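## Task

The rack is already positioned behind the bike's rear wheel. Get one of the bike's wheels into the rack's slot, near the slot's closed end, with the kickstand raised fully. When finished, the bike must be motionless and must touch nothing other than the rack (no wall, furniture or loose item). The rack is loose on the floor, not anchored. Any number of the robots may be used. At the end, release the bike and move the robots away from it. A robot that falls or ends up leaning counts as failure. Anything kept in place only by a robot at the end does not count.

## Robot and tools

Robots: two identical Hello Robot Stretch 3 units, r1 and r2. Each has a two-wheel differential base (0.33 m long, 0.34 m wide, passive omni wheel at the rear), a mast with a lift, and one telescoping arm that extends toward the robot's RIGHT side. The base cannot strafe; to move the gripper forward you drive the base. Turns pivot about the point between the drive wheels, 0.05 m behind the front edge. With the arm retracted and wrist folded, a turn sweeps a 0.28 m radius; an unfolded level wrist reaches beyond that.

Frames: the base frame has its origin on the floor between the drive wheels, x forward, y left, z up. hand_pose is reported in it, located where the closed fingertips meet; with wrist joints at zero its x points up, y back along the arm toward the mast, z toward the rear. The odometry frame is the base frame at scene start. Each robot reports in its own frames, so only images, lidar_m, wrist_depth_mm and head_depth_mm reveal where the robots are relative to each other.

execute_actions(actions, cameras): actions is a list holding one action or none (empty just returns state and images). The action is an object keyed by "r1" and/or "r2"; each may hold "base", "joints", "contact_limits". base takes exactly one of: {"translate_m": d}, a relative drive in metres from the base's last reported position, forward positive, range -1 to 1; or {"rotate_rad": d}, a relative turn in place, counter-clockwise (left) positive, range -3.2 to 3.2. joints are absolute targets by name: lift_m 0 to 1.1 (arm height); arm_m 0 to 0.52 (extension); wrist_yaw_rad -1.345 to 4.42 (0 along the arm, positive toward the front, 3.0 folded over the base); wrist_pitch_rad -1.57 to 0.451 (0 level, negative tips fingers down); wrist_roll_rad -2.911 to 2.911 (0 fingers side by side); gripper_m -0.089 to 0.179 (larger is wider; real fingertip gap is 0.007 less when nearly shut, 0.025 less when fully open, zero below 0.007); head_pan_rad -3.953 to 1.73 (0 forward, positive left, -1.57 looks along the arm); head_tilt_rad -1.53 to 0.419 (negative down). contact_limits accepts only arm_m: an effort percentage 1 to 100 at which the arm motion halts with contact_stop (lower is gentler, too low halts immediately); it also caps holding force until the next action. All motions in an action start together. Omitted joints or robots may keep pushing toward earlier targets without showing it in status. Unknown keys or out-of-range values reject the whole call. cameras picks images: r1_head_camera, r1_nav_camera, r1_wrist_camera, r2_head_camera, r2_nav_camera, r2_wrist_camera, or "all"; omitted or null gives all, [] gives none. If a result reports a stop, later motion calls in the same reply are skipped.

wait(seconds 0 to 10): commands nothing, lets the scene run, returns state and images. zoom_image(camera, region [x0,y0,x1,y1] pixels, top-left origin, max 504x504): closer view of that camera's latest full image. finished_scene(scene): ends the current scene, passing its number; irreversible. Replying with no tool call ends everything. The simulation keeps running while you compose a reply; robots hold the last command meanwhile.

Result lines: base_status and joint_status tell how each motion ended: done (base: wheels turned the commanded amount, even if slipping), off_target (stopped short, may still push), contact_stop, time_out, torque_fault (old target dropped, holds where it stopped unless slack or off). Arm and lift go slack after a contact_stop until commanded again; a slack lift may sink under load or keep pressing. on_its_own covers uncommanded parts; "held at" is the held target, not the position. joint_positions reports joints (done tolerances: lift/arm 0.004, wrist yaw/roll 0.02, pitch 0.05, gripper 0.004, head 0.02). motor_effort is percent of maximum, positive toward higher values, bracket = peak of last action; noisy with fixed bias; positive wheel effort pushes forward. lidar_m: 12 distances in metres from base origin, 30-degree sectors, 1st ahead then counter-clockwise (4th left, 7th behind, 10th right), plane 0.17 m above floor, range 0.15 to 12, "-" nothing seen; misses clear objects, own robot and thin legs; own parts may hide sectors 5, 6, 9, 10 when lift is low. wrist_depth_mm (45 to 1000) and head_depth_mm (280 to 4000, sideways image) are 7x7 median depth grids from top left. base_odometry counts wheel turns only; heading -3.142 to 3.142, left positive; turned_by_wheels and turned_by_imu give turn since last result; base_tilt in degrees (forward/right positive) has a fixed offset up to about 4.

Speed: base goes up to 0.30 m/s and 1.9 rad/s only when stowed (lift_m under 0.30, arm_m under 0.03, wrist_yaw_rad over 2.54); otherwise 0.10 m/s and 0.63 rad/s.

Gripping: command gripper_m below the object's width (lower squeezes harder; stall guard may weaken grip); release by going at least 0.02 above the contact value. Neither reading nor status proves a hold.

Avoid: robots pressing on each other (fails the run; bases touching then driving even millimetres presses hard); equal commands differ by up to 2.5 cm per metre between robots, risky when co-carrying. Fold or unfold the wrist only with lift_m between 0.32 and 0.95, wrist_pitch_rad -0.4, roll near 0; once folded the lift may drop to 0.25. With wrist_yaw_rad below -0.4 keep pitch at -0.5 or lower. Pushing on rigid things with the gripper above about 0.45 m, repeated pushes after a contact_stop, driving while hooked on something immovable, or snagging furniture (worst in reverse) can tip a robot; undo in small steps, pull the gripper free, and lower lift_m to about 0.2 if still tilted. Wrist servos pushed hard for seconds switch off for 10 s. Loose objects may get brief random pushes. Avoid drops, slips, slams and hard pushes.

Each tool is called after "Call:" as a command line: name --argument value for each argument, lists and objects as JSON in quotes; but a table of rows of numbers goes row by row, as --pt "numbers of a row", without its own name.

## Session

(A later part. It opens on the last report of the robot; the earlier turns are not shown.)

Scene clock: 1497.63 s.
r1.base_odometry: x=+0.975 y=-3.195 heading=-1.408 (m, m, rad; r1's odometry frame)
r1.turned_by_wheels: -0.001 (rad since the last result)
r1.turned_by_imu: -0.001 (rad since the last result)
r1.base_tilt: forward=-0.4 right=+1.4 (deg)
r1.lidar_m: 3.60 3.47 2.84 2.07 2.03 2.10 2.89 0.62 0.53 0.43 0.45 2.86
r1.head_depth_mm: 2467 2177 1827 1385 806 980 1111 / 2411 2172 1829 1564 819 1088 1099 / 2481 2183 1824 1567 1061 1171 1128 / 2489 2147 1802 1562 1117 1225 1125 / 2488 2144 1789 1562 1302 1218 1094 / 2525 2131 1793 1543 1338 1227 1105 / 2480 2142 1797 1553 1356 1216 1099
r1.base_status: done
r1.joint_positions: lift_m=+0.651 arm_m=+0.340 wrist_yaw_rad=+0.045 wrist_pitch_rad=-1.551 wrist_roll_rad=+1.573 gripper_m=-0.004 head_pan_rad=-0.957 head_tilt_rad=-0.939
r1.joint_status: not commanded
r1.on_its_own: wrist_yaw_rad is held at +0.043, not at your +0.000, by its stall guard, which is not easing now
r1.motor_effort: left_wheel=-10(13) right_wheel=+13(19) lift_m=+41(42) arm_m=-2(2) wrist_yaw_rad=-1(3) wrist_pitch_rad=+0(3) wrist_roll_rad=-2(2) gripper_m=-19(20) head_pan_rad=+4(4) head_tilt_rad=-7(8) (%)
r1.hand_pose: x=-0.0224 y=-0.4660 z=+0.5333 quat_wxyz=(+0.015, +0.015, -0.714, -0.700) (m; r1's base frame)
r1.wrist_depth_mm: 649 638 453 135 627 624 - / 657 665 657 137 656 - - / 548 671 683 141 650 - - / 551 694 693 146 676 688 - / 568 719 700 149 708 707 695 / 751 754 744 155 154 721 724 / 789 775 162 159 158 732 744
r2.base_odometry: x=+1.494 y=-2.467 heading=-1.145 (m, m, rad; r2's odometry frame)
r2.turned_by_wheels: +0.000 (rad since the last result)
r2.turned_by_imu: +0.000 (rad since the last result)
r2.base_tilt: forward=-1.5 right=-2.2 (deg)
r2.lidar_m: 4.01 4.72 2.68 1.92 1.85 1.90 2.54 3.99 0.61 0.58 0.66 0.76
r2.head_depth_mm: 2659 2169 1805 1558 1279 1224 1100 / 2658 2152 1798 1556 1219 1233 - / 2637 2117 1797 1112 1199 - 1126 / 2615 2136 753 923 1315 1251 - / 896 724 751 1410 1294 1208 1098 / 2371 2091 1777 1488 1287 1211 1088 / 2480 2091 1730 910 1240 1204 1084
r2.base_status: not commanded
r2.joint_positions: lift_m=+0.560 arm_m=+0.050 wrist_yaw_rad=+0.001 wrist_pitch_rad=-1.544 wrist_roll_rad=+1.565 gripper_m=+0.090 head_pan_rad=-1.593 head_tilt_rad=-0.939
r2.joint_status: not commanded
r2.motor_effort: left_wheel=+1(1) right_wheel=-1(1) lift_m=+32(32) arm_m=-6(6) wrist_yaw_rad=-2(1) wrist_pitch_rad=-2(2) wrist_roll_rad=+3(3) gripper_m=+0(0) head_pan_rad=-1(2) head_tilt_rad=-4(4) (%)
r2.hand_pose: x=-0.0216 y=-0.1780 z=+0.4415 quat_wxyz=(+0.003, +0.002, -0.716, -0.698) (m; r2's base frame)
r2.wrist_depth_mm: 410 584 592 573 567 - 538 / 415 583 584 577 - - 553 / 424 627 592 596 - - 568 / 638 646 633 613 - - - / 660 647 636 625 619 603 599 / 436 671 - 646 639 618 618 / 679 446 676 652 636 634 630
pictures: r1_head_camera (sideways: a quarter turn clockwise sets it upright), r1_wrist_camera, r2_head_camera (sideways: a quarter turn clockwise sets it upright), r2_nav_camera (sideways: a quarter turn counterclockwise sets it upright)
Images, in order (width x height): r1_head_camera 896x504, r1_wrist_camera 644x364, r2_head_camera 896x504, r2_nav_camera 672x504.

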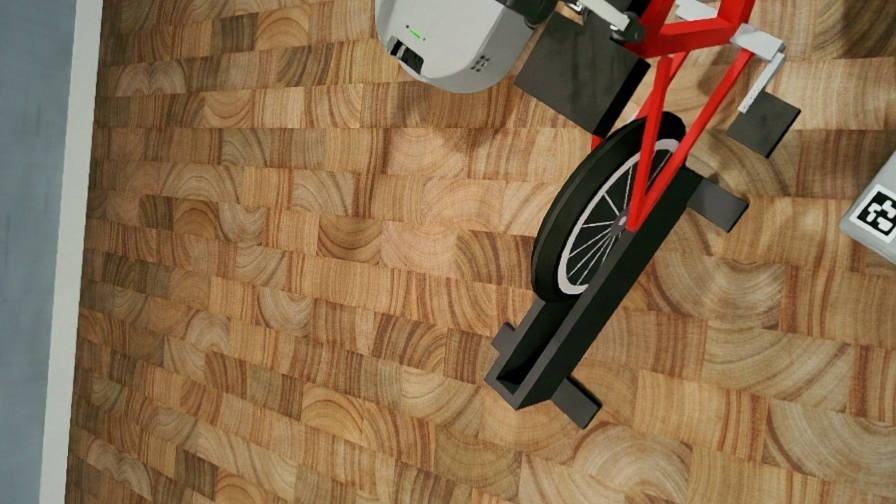

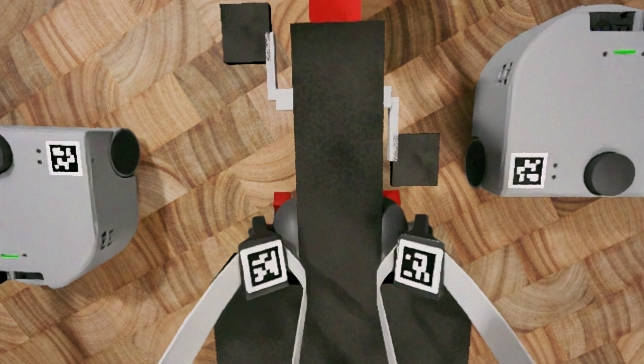

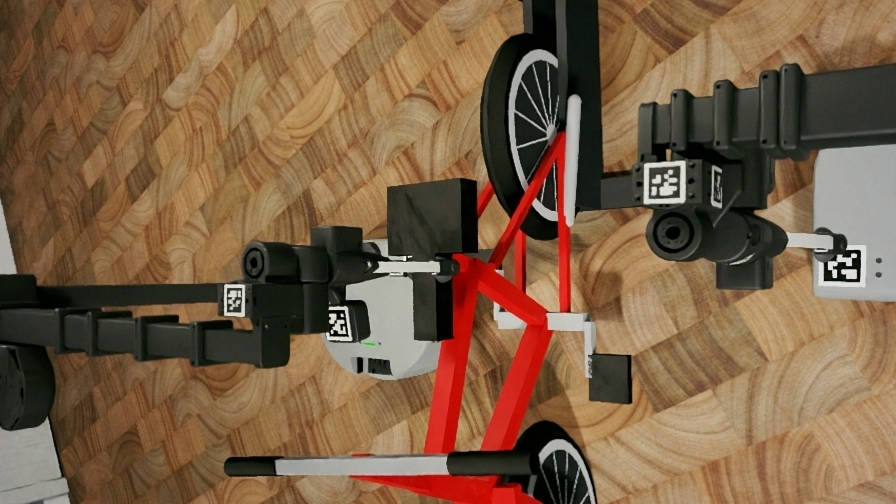

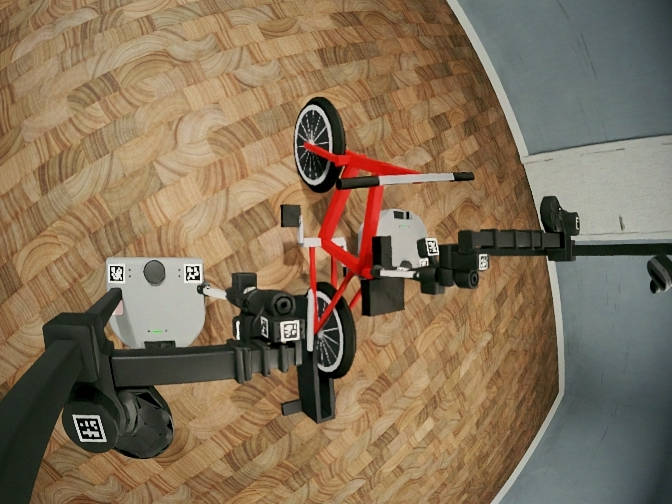

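Call:
execute_actions --actions '[{"r1": {"base": {"translate_m": 0.10}}}]' --cameras '["r2_head_camera", "r2_nav_camera", "r1_head_camera", "r1_wrist_camera"]'

Scene clock: 1505.20 s.
r1.base_odometry: x=+0.991 y=-3.294 heading=-1.408 (m, m, rad; r1's odometry frame)
r1.turned_by_wheels: +0.000 (rad since the last result)
r1.turned_by_imu: +0.000 (rad since the last result)
r1.base_tilt: forward=-0.4 right=+1.4 (deg)
r1.lidar_m: 3.51 3.37 2.90 2.11 2.08 2.15 2.95 0.59 0.52 0.44 0.45 2.81
r1.head_depth_mm: 2425 2201 1832 1483 801 990 1109 / 2470 2158 1822 1585 806 1081 1098 / 2416 2181 1813 1559 1053 1183 1119 / 2469 2163 1805 1574 1139 1231 1115 / 2458 2142 1822 1555 1304 1223 1102 / 2465 2123 1798 1563 1339 1218 1103 / 2483 2125 1799 1549 1375 1222 1094
r1.base_status: done
r1.joint_positions: lift_m=+0.651 arm_m=+0.340 wrist_yaw_rad=+0.037 wrist_pitch_rad=-1.551 wrist_roll_rad=+1.585 gripper_m=-0.004 head_pan_rad=-0.957 head_tilt_rad=-0.939
r1.joint_status: not commanded
r1.on_its_own: wrist_yaw_rad is held at +0.043, not at your +0.000, by its stall guard, which is not easing now
r1.motor_effort: left_wheel=-7(17) right_wheel=+9(28) lift_m=+40(41) arm_m=-2(2) wrist_yaw_rad=+4(4) wrist_pitch_rad=+0(0) wrist_roll_rad=-7(7) gripper_m=-19(20) head_pan_rad=+4(4) head_tilt_rad=-7(7) (%)
r1.hand_pose: x=-0.0223 y=-0.4660 z=+0.5333 quat_wxyz=(+0.008, +0.008, -0.714, -0.700) (m; r1's base frame)
r1.wrist_depth_mm: 658 649 452 135 623 620 - / 539 663 659 137 661 - - / 535 681 681 142 669 - - / 552 700 701 146 667 683 670 / 592 726 722 149 696 706 693 / 767 744 737 155 154 723 723 / 794 793 161 159 158 726 742
r2.base_odometry: x=+1.494 y=-2.467 heading=-1.145 (m, m, rad; r2's odometry frame)
r2.turned_by_wheels: +0.000 (rad since the last result)
r2.turned_by_imu: -0.001 (rad since the last result)
r2.base_tilt: forward=-1.5 right=-2.3 (deg)
r2.lidar_m: 4.01 4.71 2.69 1.93 1.85 1.90 2.55 3.99 0.60 0.61 0.64 0.76
r2.head_depth_mm: 2689 2170 1811 1554 1217 1226 1102 / 2656 2158 1810 1085 1195 1229 - / 2626 2121 691 923 1296 - 1128 / 937 735 1467 1218 1314 1249 - / 2369 2127 1783 1431 1303 1208 1093 / 2569 2118 1727 920 1286 1208 1091 / 2494 2107 1769 1530 1241 1206 1087
r2.base_status: not commanded
r2.joint_positions: lift_m=+0.560 arm_m=+0.050 wrist_yaw_rad=+0.001 wrist_pitch_rad=-1.544 wrist_roll_rad=+1.565 gripper_m=+0.090 head_pan_rad=-1.593 head_tilt_rad=-0.939
r2.joint_status: not commanded
r2.motor_effort: left_wheel=+1(1) right_wheel=-1(1) lift_m=+33(32) arm_m=-6(6) wrist_yaw_rad=-1(1) wrist_pitch_rad=-2(2) wrist_roll_rad=+3(3) gripper_m=+1(0) head_pan_rad=-3(2) head_tilt_rad=-4(4) (%)
r2.hand_pose: x=-0.0216 y=-0.1780 z=+0.4415 quat_wxyz=(+0.003, +0.002, -0.716, -0.698) (m; r2's base frame)
r2.wrist_depth_mm: 411 574 584 570 559 - 549 / 480 602 589 589 - - 555 / 635 618 598 592 - - 569 / 431 641 609 611 - - - / 658 641 641 631 612 605 583 / 675 659 - 651 627 609 601 / 501 655 668 643 647 636 627
pictures: r1_head_camera (sideways: a quarter turn clockwise sets it upright), r1_wrist_camera, r2_head_camera (sideways: a quarter turn clockwise sets it upright), r2_nav_camera (sideways: a quarter turn counterclockwise sets it upright)
Images, in order (width x height): r1_head_camera 896x504, r1_wrist_camera 644x364, r2_head_camera 896x504, r2_nav_camera 672x504.

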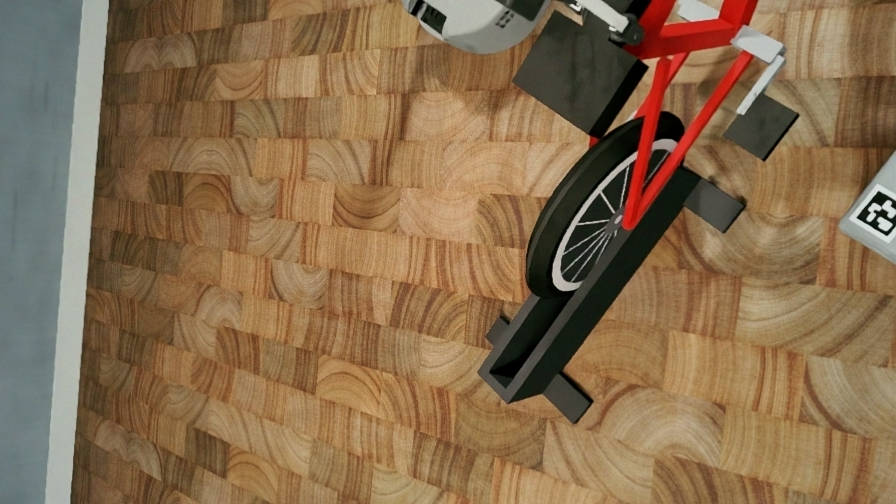

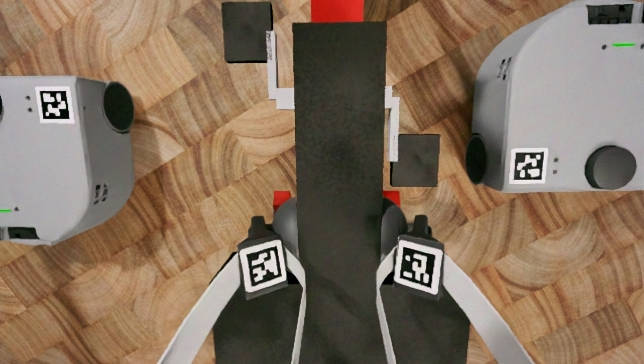

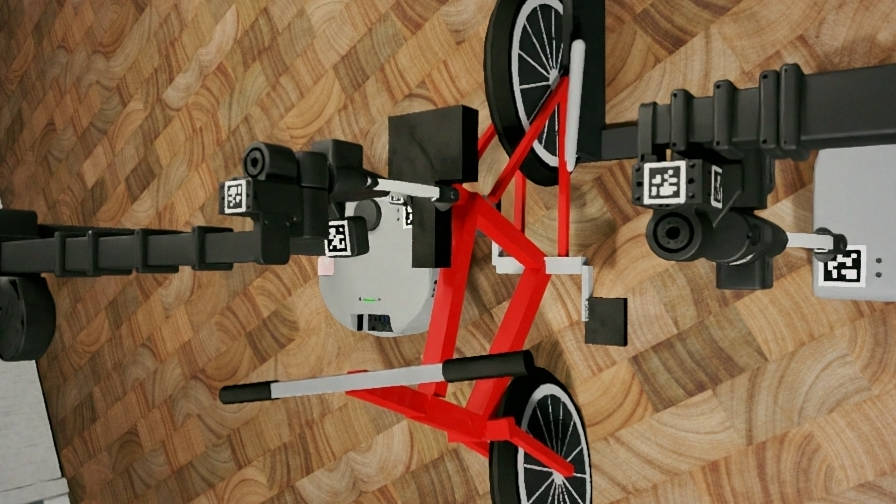

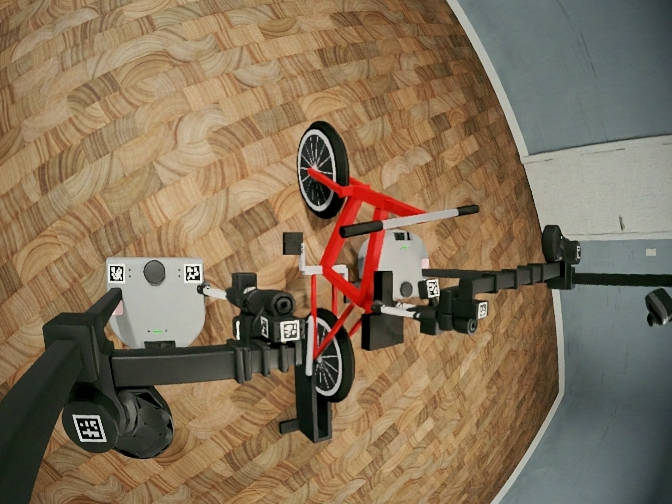

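Call:
zoom_image --camera "r1_head_camera" --region '[460, 40, 820, 440]'

Call:
zoom_image --camera "r2_head_camera" --region '[440, 0, 700, 300]'

Region (460, 40, 820, 440) of r1_head_camera's 896x504 image, scaled by 1.260, with more detail than that image has; it fills the left 454 columns of this view, and the rest is white.

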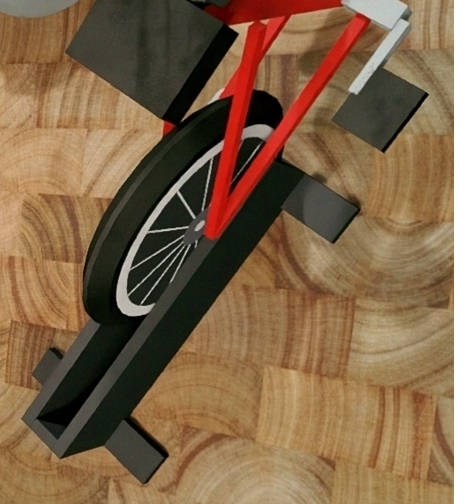

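Region (440, 0, 700, 300) of r2_head_camera's 896x504 image, scaled by 1.680, with more detail than that image has; it fills the left 437 columns of this view, and the rest is white.

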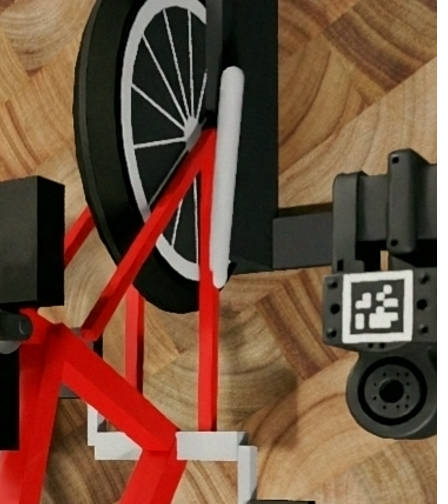

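Call:
execute_actions --actions '[{"r2": {"base": {"translate_m": -0.80}, "joints": {"gripper_m": 0.0, "lift_m": 0.40}}}]' --cameras '["r2_head_camera"]'

Scene clock: 1538.47 s.
r1.base_odometry: x=+0.991 y=-3.294 heading=-1.408 (m, m, rad; r1's odometry frame)
r1.turned_by_wheels: +0.000 (rad since the last result)
r1.turned_by_imu: -0.001 (rad since the last result)
r1.base_tilt: forward=-0.4 right=+1.5 (deg)
r1.lidar_m: 3.49 3.39 2.89 2.11 2.08 2.15 2.95 0.59 0.52 0.44 0.45 2.81
r1.head_depth_mm: 2434 2182 1827 1588 807 995 1108 / 2431 2195 1824 1558 806 1087 1097 / 2330 2058 1743 1572 1041 1188 1119 / 1316 2059 1582 1560 1130 1230 1113 / 2453 2008 1723 1563 1316 1221 1105 / 2468 2141 1816 1558 1343 1219 1102 / 2450 2140 1793 1543 1368 1212 1099
r1.base_status: not commanded
r1.joint_positions: lift_m=+0.651 arm_m=+0.340 wrist_yaw_rad=+0.037 wrist_pitch_rad=-1.551 wrist_roll_rad=+1.585 gripper_m=-0.004 head_pan_rad=-0.957 head_tilt_rad=-0.939
r1.joint_status: not commanded
r1.on_its_own: wrist_yaw_rad is held at +0.043, not at your +0.000, by its stall guard, which is not easing now
r1.motor_effort: left_wheel=-8(8) right_wheel=+9(9) lift_m=+40(40) arm_m=-2(2) wrist_yaw_rad=+3(4) wrist_pitch_rad=+0(0) wrist_roll_rad=-7(7) gripper_m=-19(20) head_pan_rad=+4(4) head_tilt_rad=-6(9) (%)
r1.hand_pose: x=-0.0223 y=-0.4660 z=+0.5333 quat_wxyz=(+0.008, +0.008, -0.714, -0.700) (m; r1's base frame)
r1.wrist_depth_mm: 650 650 451 135 632 621 - / 672 677 653 137 637 - - / 693 682 686 141 661 - - / 697 698 696 146 676 707 684 / 747 732 703 150 703 691 709 / 762 754 738 154 154 717 711 / 795 773 162 159 158 743 745
r2.base_odometry: x=+1.163 y=-1.739 heading=-1.145 (m, m, rad; r2's odometry frame)
r2.turned_by_wheels: +0.000 (rad since the last result)
r2.turned_by_imu: -0.001 (rad since the last result)
r2.base_tilt: forward=-1.4 right=-2.2 (deg)
r2.lidar_m: 4.60 5.38 2.07 1.49 1.43 1.47 1.98 3.31 3.40 3.47 0.66 0.83
r2.head_depth_mm: 2666 2149 1819 1559 1368 1230 1100 / 2660 2158 1808 1563 1373 1221 1115 / 2642 2121 1798 1559 1361 1254 - / 2610 2130 1784 1547 1361 1234 - / 2600 2101 1785 1535 1290 1212 1095 / 2614 2120 1776 1529 1286 1205 1088 / 2596 2090 1772 1532 1242 1208 1087
r2.base_status: done
r2.joint_positions: lift_m=+0.400 arm_m=+0.050 wrist_yaw_rad=+0.001 wrist_pitch_rad=-1.544 wrist_roll_rad=+1.565 gripper_m=+0.000 head_pan_rad=-1.593 head_tilt_rad=-0.939
r2.joint_status: all done
r2.motor_effort: left_wheel=+1(3) right_wheel=+0(5) lift_m=+16(29) arm_m=-6(6) wrist_yaw_rad=-1(1) wrist_pitch_rad=-2(2) wrist_roll_rad=+3(3) gripper_m=-2(81) head_pan_rad=-2(2) head_tilt_rad=-4(4) (%)
r2.hand_pose: x=-0.0216 y=-0.1780 z=+0.2823 quat_wxyz=(+0.003, +0.002, -0.716, -0.698) (m; r2's base frame)
r2.wrist_depth_mm: 437 429 433 421 - - - / 450 443 435 432 - - - / 460 454 448 436 - - - / 463 462 451 456 - - - / 453 471 461 460 - - - / 456 481 476 - 465 460 444 / 457 495 490 482 477 460 452
pictures: r2_head_camera (sideways: a quarter turn clockwise sets it upright)
Images, in order (width x height): r2_head_camera 896x504.

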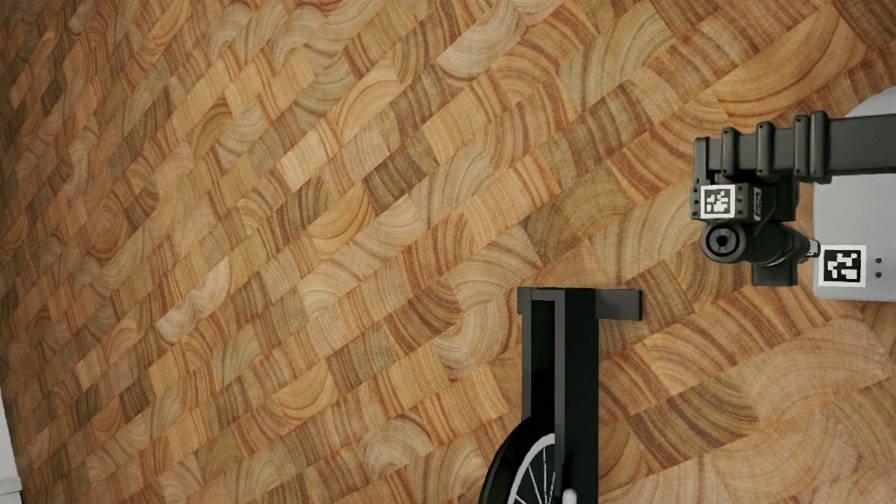

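Call:
execute_actions --actions '[{"r2": {"joints": {"arm_m": 0.50, "lift_m": 0.20}}}]' --cameras '["r2_head_camera", "r2_wrist_camera", "r1_head_camera"]'

Scene clock: 1555.30 s.
r1.base_odometry: x=+0.991 y=-3.294 heading=-1.408 (m, m, rad; r1's odometry frame)
r1.turned_by_wheels: +0.000 (rad since the last result)
r1.turned_by_imu: -0.001 (rad since the last result)
r1.base_tilt: forward=-0.3 right=+1.4 (deg)
r1.lidar_m: 3.50 3.38 2.90 2.11 2.08 2.15 2.96 0.59 0.52 0.44 0.45 0.85
r1.head_depth_mm: 2426 2189 1815 1575 803 992 1116 / 2438 2174 1826 1578 805 1095 1096 / 2342 2064 1718 1565 1050 1187 1127 / 2443 1479 1621 1566 1137 1217 1120 / 2457 2126 1681 1561 1304 1234 1103 / 2496 2149 1713 1533 1349 1223 1097 / 2462 2134 1781 1499 1351 1217 1099
r1.base_status: not commanded
r1.joint_positions: lift_m=+0.651 arm_m=+0.340 wrist_yaw_rad=+0.037 wrist_pitch_rad=-1.551 wrist_roll_rad=+1.585 gripper_m=-0.004 head_pan_rad=-0.957 head_tilt_rad=-0.939
r1.joint_status: not commanded
r1.on_its_own: wrist_yaw_rad is held at +0.043, not at your +0.000, by its stall guard, which is not easing now
r1.motor_effort: left_wheel=-8(8) right_wheel=+9(9) lift_m=+40(40) arm_m=-2(3) wrist_yaw_rad=+4(5) wrist_pitch_rad=+0(0) wrist_roll_rad=-7(7) gripper_m=-19(20) head_pan_rad=+4(4) head_tilt_rad=-8(7) (%)
r1.hand_pose: x=-0.0223 y=-0.4660 z=+0.5333 quat_wxyz=(+0.008, +0.008, -0.714, -0.700) (m; r1's base frame)
r1.wrist_depth_mm: 659 632 452 135 620 622 - / 672 667 655 137 645 - - / 694 680 683 141 664 - - / 716 705 703 146 677 678 684 / 720 720 712 150 691 702 699 / 759 753 743 155 154 718 719 / 775 772 162 159 158 749 743
r2.base_odometry: x=+1.163 y=-1.739 heading=-1.145 (m, m, rad; r2's odometry frame)
r2.turned_by_wheels: +0.000 (rad since the last result)
r2.turned_by_imu: -0.001 (rad since the last result)
r2.base_tilt: forward=-1.4 right=-2.3 (deg)
r2.lidar_m: 4.65 5.36 2.07 1.49 1.43 1.47 1.98 3.31 3.44 3.46 0.66 0.83
r2.head_depth_mm: 2667 2142 1814 1559 1370 1220 1101 / 2645 2144 1805 1551 1363 1216 1119 / 2641 2130 1802 1577 1364 1238 - / 2644 2126 1785 1577 1337 1209 1134 / 2599 2125 1792 1541 1294 1203 1096 / 2595 2099 1777 1535 1282 1209 1086 / 2591 2107 1771 1528 1234 1200 1088
r2.base_status: not commanded
r2.joint_positions: lift_m=+0.200 arm_m=+0.500 wrist_yaw_rad=+0.001 wrist_pitch_rad=-1.544 wrist_roll_rad=+1.565 gripper_m=+0.000 head_pan_rad=-1.593 head_tilt_rad=-0.939
r2.joint_status: all done
r2.motor_effort: left_wheel=+0(1) right_wheel=+0(1) lift_m=+17(18) arm_m=+7(8) wrist_yaw_rad=+0(1) wrist_pitch_rad=-2(2) wrist_roll_rad=+2(3) gripper_m=-3(3) head_pan_rad=-1(2) head_tilt_rad=-4(4) (%)
r2.hand_pose: x=-0.0216 y=-0.6271 z=+0.0823 quat_wxyz=(+0.002, +0.002, -0.716, -0.698) (m; r2's base frame)
r2.wrist_depth_mm: 238 235 231 227 224 221 218 / 244 241 238 232 228 226 222 / 250 247 241 238 235 229 225 / 255 251 247 243 237 237 230 / 259 256 252 247 244 238 236 / 270 263 262 - 250 247 241 / 274 271 244 224 235 242 248
pictures: r1_head_camera (sideways: a quarter turn clockwise sets it upright), r2_head_camera (sideways: a quarter turn clockwise sets it upright), r2_wrist_camera
Images, in order (width x height): r1_head_camera 896x504, r2_head_camera 896x504, r2_wrist_camera 644x364.

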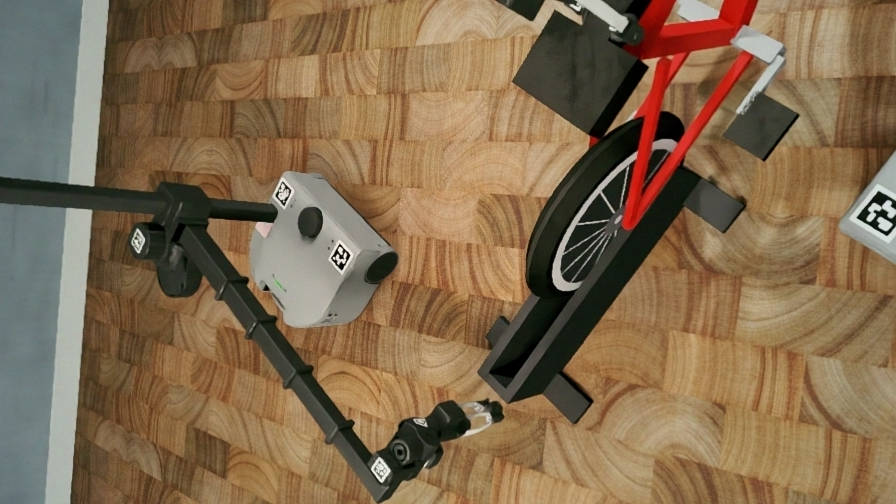

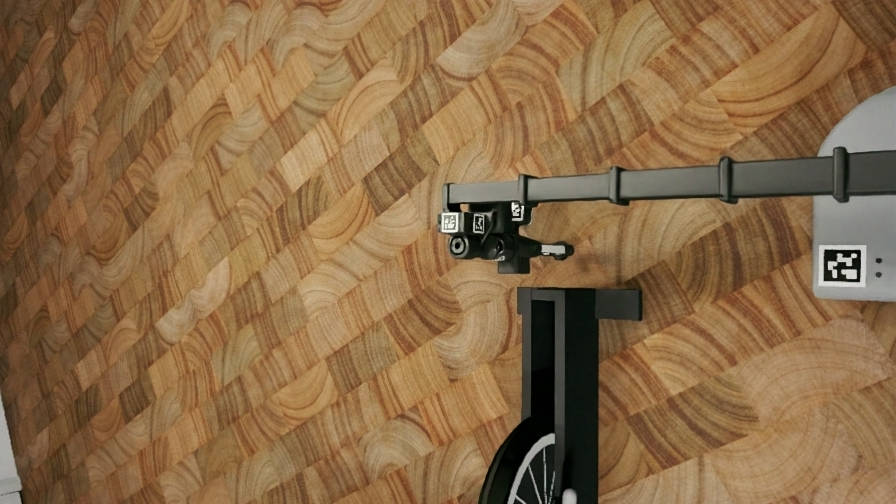

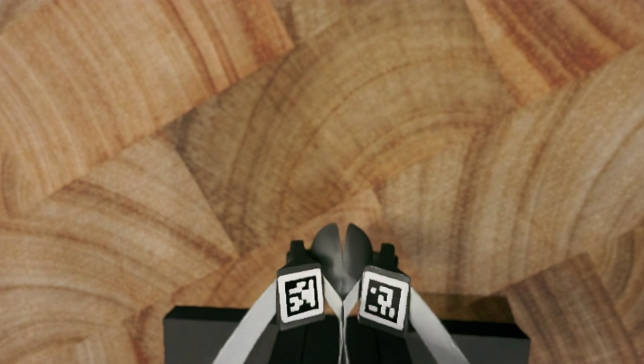

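Call:
execute_actions --actions '[{"r2": {"base": {"translate_m": 0.14}}}]' --cameras '["r2_head_camera", "r1_wrist_camera", "r1_head_camera"]'

Scene clock: 1564.43 s.
r1.base_odometry: x=+0.991 y=-3.293 heading=-1.409 (m, m, rad; r1's odometry frame)
r1.turned_by_wheels: +0.000 (rad since the last result)
r1.turned_by_imu: -0.001 (rad since the last result)
r1.base_tilt: forward=-0.4 right=+1.5 (deg)
r1.lidar_m: 3.49 3.38 2.91 2.11 2.08 2.15 2.96 0.59 0.52 0.44 0.45 2.81
r1.head_depth_mm: 2408 2195 1851 1588 804 977 1116 / 2352 2120 1819 1578 821 1093 1094 / 2414 1419 1596 1532 1046 1167 1123 / 2480 2147 1559 1558 1134 1227 1120 / 2486 2146 1730 1559 1311 1221 1107 / 2471 2141 1805 1199 1353 1219 1100 / 2444 2127 1796 1548 1363 1216 1098
r1.base_status: not commanded
r1.joint_positions: lift_m=+0.651 arm_m=+0.340 wrist_yaw_rad=+0.038 wrist_pitch_rad=-1.551 wrist_roll_rad=+1.585 gripper_m=-0.004 head_pan_rad=-0.957 head_tilt_rad=-0.939
r1.joint_status: not commanded
r1.on_its_own: wrist_yaw_rad is held at +0.043, not at your +0.000, by its stall guard, which is not easing now
r1.motor_effort: left_wheel=-13(16) right_wheel=+17(23) lift_m=+40(40) arm_m=-3(2) wrist_yaw_rad=+4(5) wrist_pitch_rad=+0(0) wrist_roll_rad=-7(7) gripper_m=-19(19) head_pan_rad=+4(4) head_tilt_rad=-7(8) (%)
r1.hand_pose: x=-0.0223 y=-0.4660 z=+0.5333 quat_wxyz=(+0.008, +0.008, -0.714, -0.700) (m; r1's base frame)
r1.wrist_depth_mm: 647 643 456 135 624 629 - / 668 661 661 137 640 - - / 684 677 670 141 657 - - / 713 706 694 145 678 683 681 / 749 716 721 149 691 698 694 / 758 741 735 155 155 725 715 / 786 788 161 159 158 736 742
r2.base_odometry: x=+1.221 y=-1.866 heading=-1.146 (m, m, rad; r2's odometry frame)
r2.turned_by_wheels: -0.002 (rad since the last result)
r2.turned_by_imu: -0.010 (rad since the last result)
r2.base_tilt: forward=-1.5 right=-2.3 (deg)
r2.lidar_m: 4.48 5.24 2.20 1.57 1.51 1.54 2.06 3.42 3.54 0.62 0.61 1.06
r2.head_depth_mm: 2681 2151 1810 1561 1379 1221 1099 / 2636 2160 1797 1552 1365 1223 1116 / 2627 2128 1798 1578 1367 1236 - / 2638 2134 1779 1577 1304 1219 1136 / 2606 2116 1775 1541 1289 1215 1088 / 2622 2115 1783 1535 1230 1208 1091 / 2589 2100 1761 1501 1201 1205 1091
r2.base_status: done
r2.joint_positions: lift_m=+0.200 arm_m=+0.500 wrist_yaw_rad=+0.010 wrist_pitch_rad=-1.550 wrist_roll_rad=+1.565 gripper_m=+0.000 head_pan_rad=-1.593 head_tilt_rad=-0.939
r2.joint_status: not commanded
r2.on_its_own: right_wheel is at rest, and its effort (+46) is outside its rest range (-18 to +18)
r2.motor_effort: left_wheel=-18(21) right_wheel=+46(56) lift_m=+17(17) arm_m=+7(7) wrist_yaw_rad=-11(11) wrist_pitch_rad=+0(2) wrist_roll_rad=+2(3) gripper_m=-3(3) head_pan_rad=-2(1) head_tilt_rad=-4(4) (%)
r2.hand_pose: x=-0.0217 y=-0.6256 z=+0.0824 quat_wxyz=(+0.006, +0.005, -0.714, -0.700) (m; r2's base frame)
r2.wrist_depth_mm: 241 238 232 228 227 223 220 / 245 242 236 233 230 228 225 / 250 246 243 240 236 232 228 / 254 253 248 243 240 237 233 / 260 255 250 249 244 241 239 / 267 262 238 - 226 226 244 / 271 270 263 130 126 231 245
pictures: r1_head_camera (sideways: a quarter turn clockwise sets it upright), r1_wrist_camera, r2_head_camera (sideways: a quarter turn clockwise sets it upright)
Images, in order (width x height): r1_head_camera 896x504, r1_wrist_camera 644x364, r2_head_camera 896x504.

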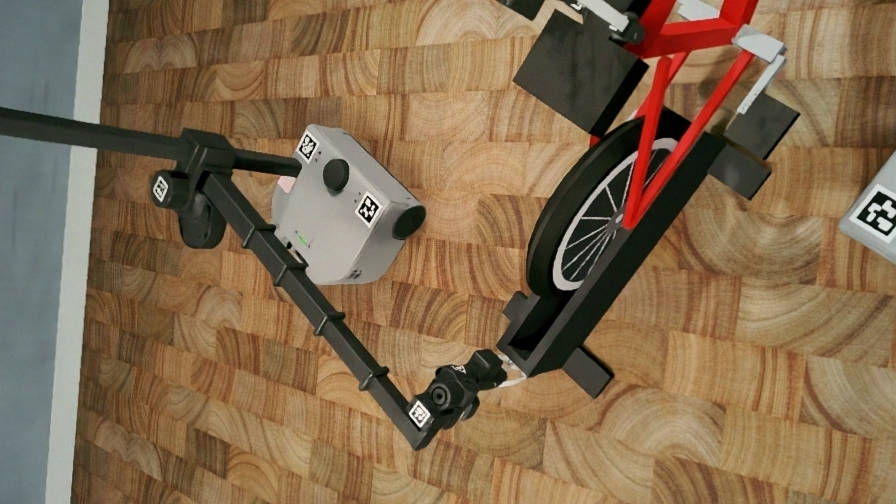

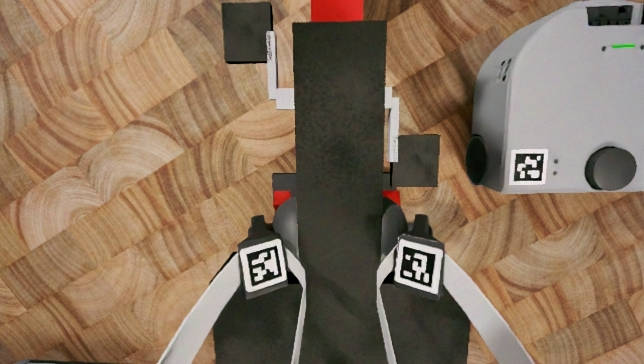

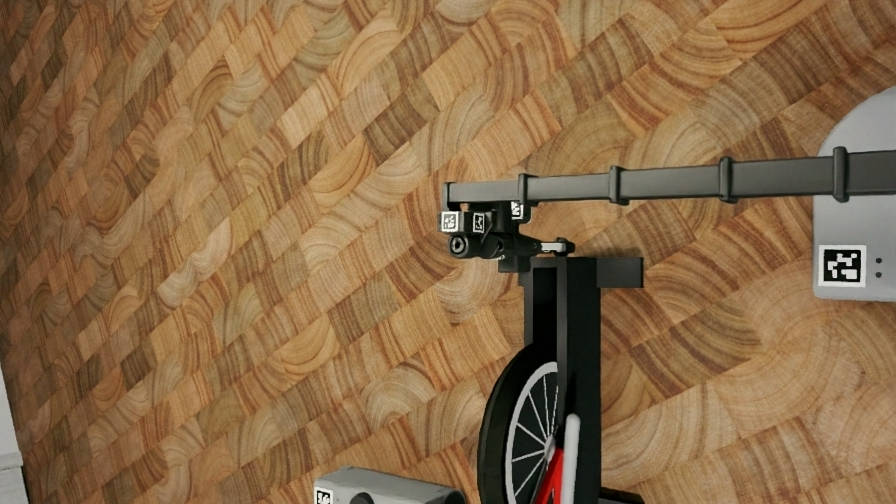

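Call:
execute_actions --actions '[{"r1": {"base": {"translate_m": 0.06}}}]' --cameras '["r2_head_camera", "r1_wrist_camera", "r1_head_camera", "r2_nav_camera"]'

Scene clock: 1574.80 s.
r1.base_odometry: x=+1.000 y=-3.353 heading=-1.409 (m, m, rad; r1's odometry frame)
r1.turned_by_wheels: -0.001 (rad since the last result)
r1.turned_by_imu: -0.001 (rad since the last result)
r1.base_tilt: forward=-0.4 right=+1.5 (deg)
r1.lidar_m: 3.46 3.33 2.95 2.14 2.11 2.17 3.00 0.50 0.61 0.44 0.45 2.78
r1.head_depth_mm: 2415 2169 1843 1579 802 984 1113 / 2339 2021 1741 1577 818 1046 1100 / 2416 1418 1555 1539 1050 1178 1129 / 2441 2167 1563 1564 1128 1231 1126 / 2439 2153 1803 1555 1295 1223 1103 / 2474 2128 1801 1469 1371 1222 1101 / 2468 2128 1796 1558 1354 1220 1093
r1.base_status: done
r1.joint_positions: lift_m=+0.651 arm_m=+0.340 wrist_yaw_rad=+0.038 wrist_pitch_rad=-1.548 wrist_roll_rad=+1.585 gripper_m=-0.004 head_pan_rad=-0.957 head_tilt_rad=-0.939
r1.joint_status: not commanded
r1.on_its_own: wrist_yaw_rad is held at +0.043, not at your +0.000, by its stall guard, which is not easing now
r1.motor_effort: left_wheel=-13(19) right_wheel=+17(33) lift_m=+40(40) arm_m=-2(2) wrist_yaw_rad=+4(6) wrist_pitch_rad=-1(2) wrist_roll_rad=-7(7) gripper_m=-20(19) head_pan_rad=+4(3) head_tilt_rad=-7(8) (%)
r1.hand_pose: x=-0.0222 y=-0.4666 z=+0.5332 quat_wxyz=(+0.008, +0.008, -0.715, -0.699) (m; r1's base frame)
r1.wrist_depth_mm: - 649 460 137 626 625 - / - 673 652 139 641 - - / - 679 681 143 661 - - / 89 690 699 146 668 683 683 / 714 725 722 151 695 694 698 / 754 741 732 156 156 726 715 / 757 767 162 159 158 750 728
r2.base_odometry: x=+1.221 y=-1.866 heading=-1.146 (m, m, rad; r2's odometry frame)
r2.turned_by_wheels: +0.000 (rad since the last result)
r2.turned_by_imu: +0.000 (rad since the last result)
r2.base_tilt: forward=-1.4 right=-2.2 (deg)
r2.lidar_m: 4.46 5.26 2.20 1.57 1.50 1.54 2.07 3.42 3.55 0.60 0.61 1.07
r2.head_depth_mm: 2664 2162 1808 1556 1376 1220 1102 / 2658 2158 1792 1562 1373 1218 1115 / 2620 2131 1794 1586 1368 1233 - / 2635 2128 1793 1572 1301 1210 1135 / 2622 2124 1779 1545 1262 1214 1090 / 2623 2115 1780 1538 1203 1204 1091 / 2601 2086 1702 1438 1218 1207 1090
r2.base_status: not commanded
r2.joint_positions: lift_m=+0.200 arm_m=+0.500 wrist_yaw_rad=+0.010 wrist_pitch_rad=-1.550 wrist_roll_rad=+1.565 gripper_m=+0.000 head_pan_rad=-1.593 head_tilt_rad=-0.939
r2.joint_status: not commanded
r2.on_its_own: right_wheel is at rest, and its effort (+37) is outside its rest range (-18 to +18)
r2.motor_effort: left_wheel=-15(19) right_wheel=+37(46) lift_m=+17(17) arm_m=+6(6) wrist_yaw_rad=-11(11) wrist_pitch_rad=+0(0) wrist_roll_rad=+3(2) gripper_m=-3(3) head_pan_rad=-2(2) head_tilt_rad=-4(4) (%)
r2.hand_pose: x=-0.0217 y=-0.6256 z=+0.0824 quat_wxyz=(+0.006, +0.005, -0.714, -0.700) (m; r2's base frame)
r2.wrist_depth_mm: 238 237 233 230 227 223 219 / 244 239 238 233 231 227 222 / 248 243 244 237 236 231 227 / 255 251 248 243 238 236 232 / 261 257 251 248 245 240 237 / 269 263 237 - 227 227 243 / 272 269 262 131 126 233 247
pictures: r1_head_camera (sideways: a quarter turn clockwise sets it upright), r1_wrist_camera, r2_head_camera (sideways: a quarter turn clockwise sets it upright), r2_nav_camera (sideways: a quarter turn counterclockwise sets it upright)
Images, in order (width x height): r1_head_camera 896x504, r1_wrist_camera 644x364, r2_head_camera 896x504, r2_nav_camera 672x504.

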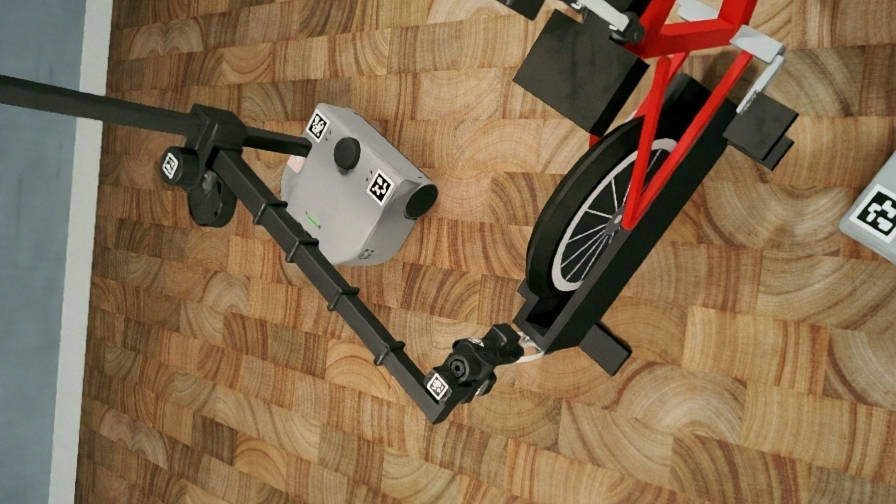

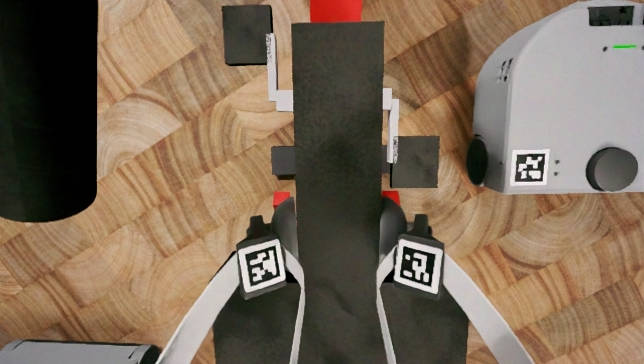

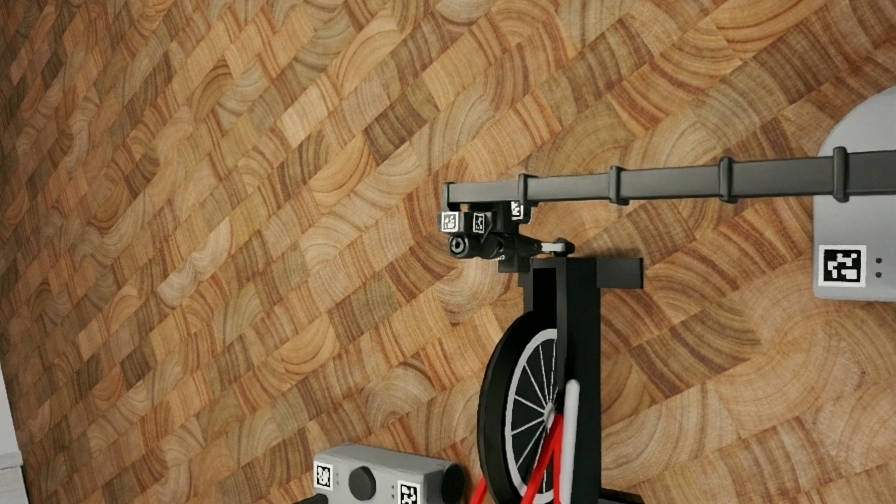

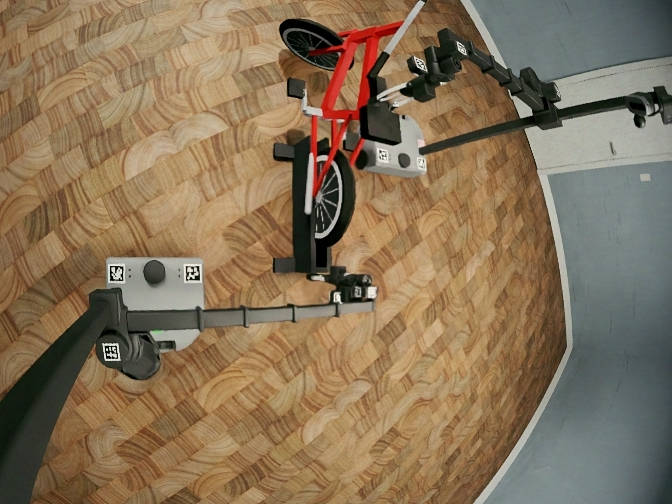

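Call:
execute_actions --actions '[{"r2": {"base": {"translate_m": 0.06}}}]' --cameras '["r2_head_camera", "r1_wrist_camera", "r1_head_camera", "r2_nav_camera"]'

Scene clock: 1587.17 s.
r1.base_odometry: x=+1.000 y=-3.353 heading=-1.409 (m, m, rad; r1's odometry frame)
r1.turned_by_wheels: +0.000 (rad since the last result)
r1.turned_by_imu: +0.000 (rad since the last result)
r1.base_tilt: forward=-0.5 right=+1.4 (deg)
r1.lidar_m: 3.46 3.33 2.94 2.15 2.11 2.17 3.00 0.50 0.61 0.44 0.45 0.65
r1.head_depth_mm: 2356 2168 1846 1572 805 983 1115 / 2324 1390 1596 1562 814 1050 1092 / 2440 2186 1523 1506 1048 1179 1127 / 2413 2144 1698 1572 1133 1223 1127 / 2421 2142 1818 1491 1289 1226 1103 / 2460 2144 1803 1523 1371 1214 1101 / 2459 2132 1788 1550 1362 1213 1101
r1.base_status: not commanded
r1.joint_positions: lift_m=+0.651 arm_m=+0.340 wrist_yaw_rad=+0.038 wrist_pitch_rad=-1.549 wrist_roll_rad=+1.585 gripper_m=-0.004 head_pan_rad=-0.957 head_tilt_rad=-0.939
r1.joint_status: not commanded
r1.on_its_own: wrist_yaw_rad is held at +0.043, not at your +0.000, by its stall guard, which is not easing now
r1.motor_effort: left_wheel=-13(13) right_wheel=+17(18) lift_m=+40(40) arm_m=-2(2) wrist_yaw_rad=+3(5) wrist_pitch_rad=-1(1) wrist_roll_rad=-7(7) gripper_m=-19(19) head_pan_rad=+4(4) head_tilt_rad=-7(5) (%)
r1.hand_pose: x=-0.0223 y=-0.4663 z=+0.5333 quat_wxyz=(+0.008, +0.008, -0.714, -0.700) (m; r1's base frame)
r1.wrist_depth_mm: - 653 455 136 629 618 - / - 658 662 139 633 - - / - 685 681 143 661 - - / 89 689 716 147 679 693 676 / 732 706 721 150 692 705 697 / 746 757 745 156 155 715 714 / 684 725 162 160 158 734 743
r2.base_odometry: x=+1.246 y=-1.921 heading=-1.148 (m, m, rad; r2's odometry frame)
r2.turned_by_wheels: -0.002 (rad since the last result)
r2.turned_by_imu: -0.003 (rad since the last result)
r2.base_tilt: forward=-1.4 right=-2.4 (deg)
r2.lidar_m: 4.41 5.24 2.25 1.60 1.53 1.57 2.11 3.48 3.58 0.59 0.61 1.01
r2.head_depth_mm: 2668 2170 1818 1559 1377 1221 1100 / 2664 2136 1811 1556 1364 1218 1114 / 2618 2131 1800 1588 1370 1231 - / 2633 2125 1795 1577 1306 1215 1135 / 2627 2112 1785 1534 1233 1203 1092 / 2618 2111 1776 1540 1213 1204 1087 / 2613 2108 1508 1403 1213 1203 1085
r2.base_status: done
r2.joint_positions: lift_m=+0.200 arm_m=+0.500 wrist_yaw_rad=+0.010 wrist_pitch_rad=-1.550 wrist_roll_rad=+1.565 gripper_m=+0.000 head_pan_rad=-1.593 head_tilt_rad=-0.939
r2.joint_status: not commanded
r2.on_its_own: right_wheel is at rest, and its effort (+41) is outside its rest range (-18 to +18)
r2.motor_effort: left_wheel=-17(24) right_wheel=+41(54) lift_m=+17(17) arm_m=+6(6) wrist_yaw_rad=-11(11) wrist_pitch_rad=+0(0) wrist_roll_rad=+2(3) gripper_m=-3(3) head_pan_rad=-2(2) head_tilt_rad=-4(4) (%)
r2.hand_pose: x=-0.0217 y=-0.6255 z=+0.0824 quat_wxyz=(+0.006, +0.005, -0.714, -0.700) (m; r2's base frame)
r2.wrist_depth_mm: 239 238 233 230 227 223 220 / 245 241 236 235 231 227 222 / 247 247 241 238 234 232 231 / 253 249 248 243 240 236 235 / 260 254 250 249 245 240 239 / 267 262 237 - 229 227 241 / 274 267 239 131 126 231 247
pictures: r1_head_camera (sideways: a quarter turn clockwise sets it upright), r1_wrist_camera, r2_head_camera (sideways: a quarter turn clockwise sets it upright), r2_nav_camera (sideways: a quarter turn counterclockwise sets it upright)
Images, in order (width x height): r1_head_camera 896x504, r1_wrist_camera 644x364, r2_head_camera 896x504, r2_nav_camera 672x504.

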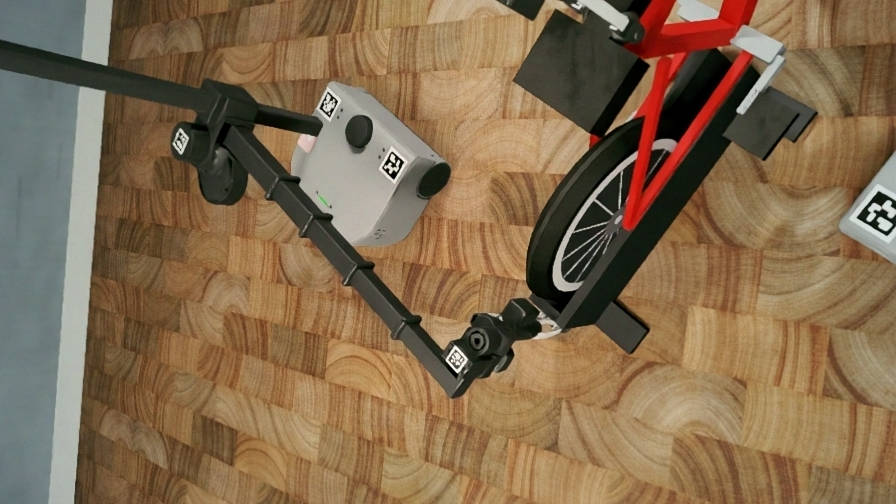

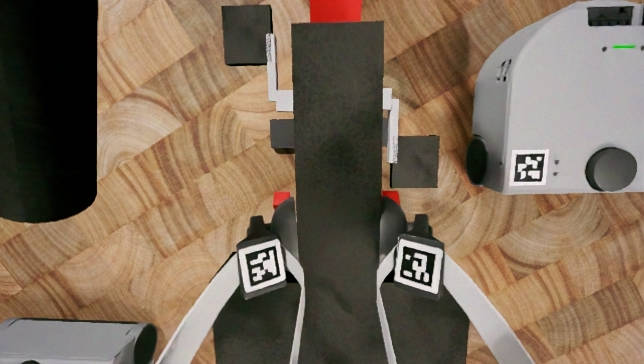

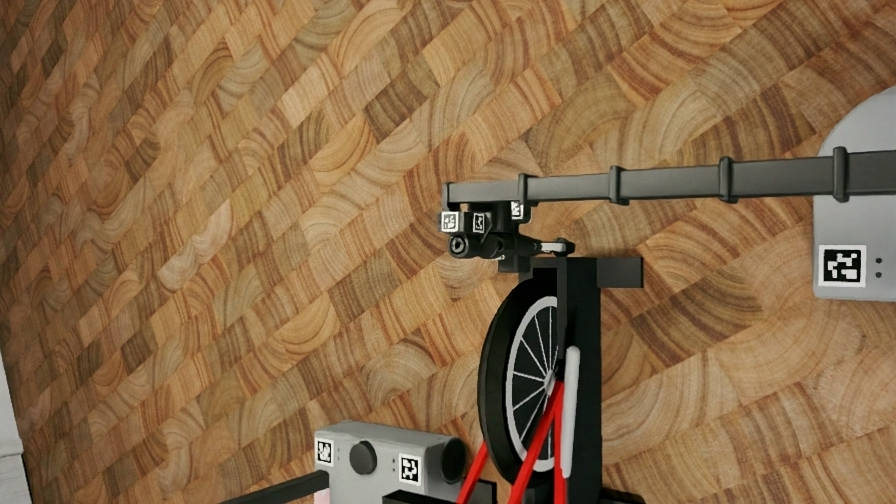

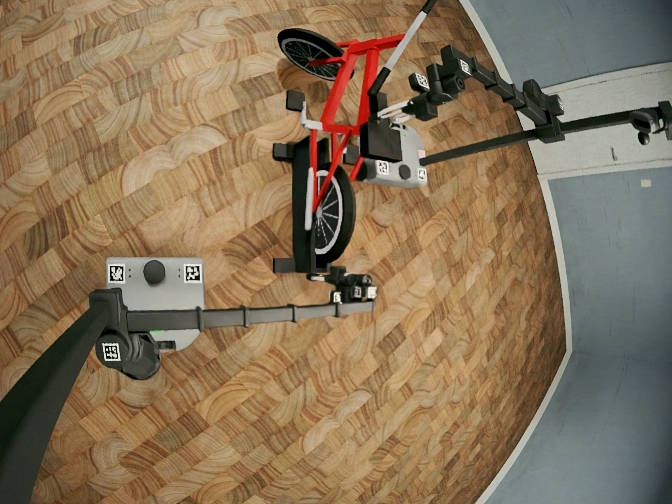

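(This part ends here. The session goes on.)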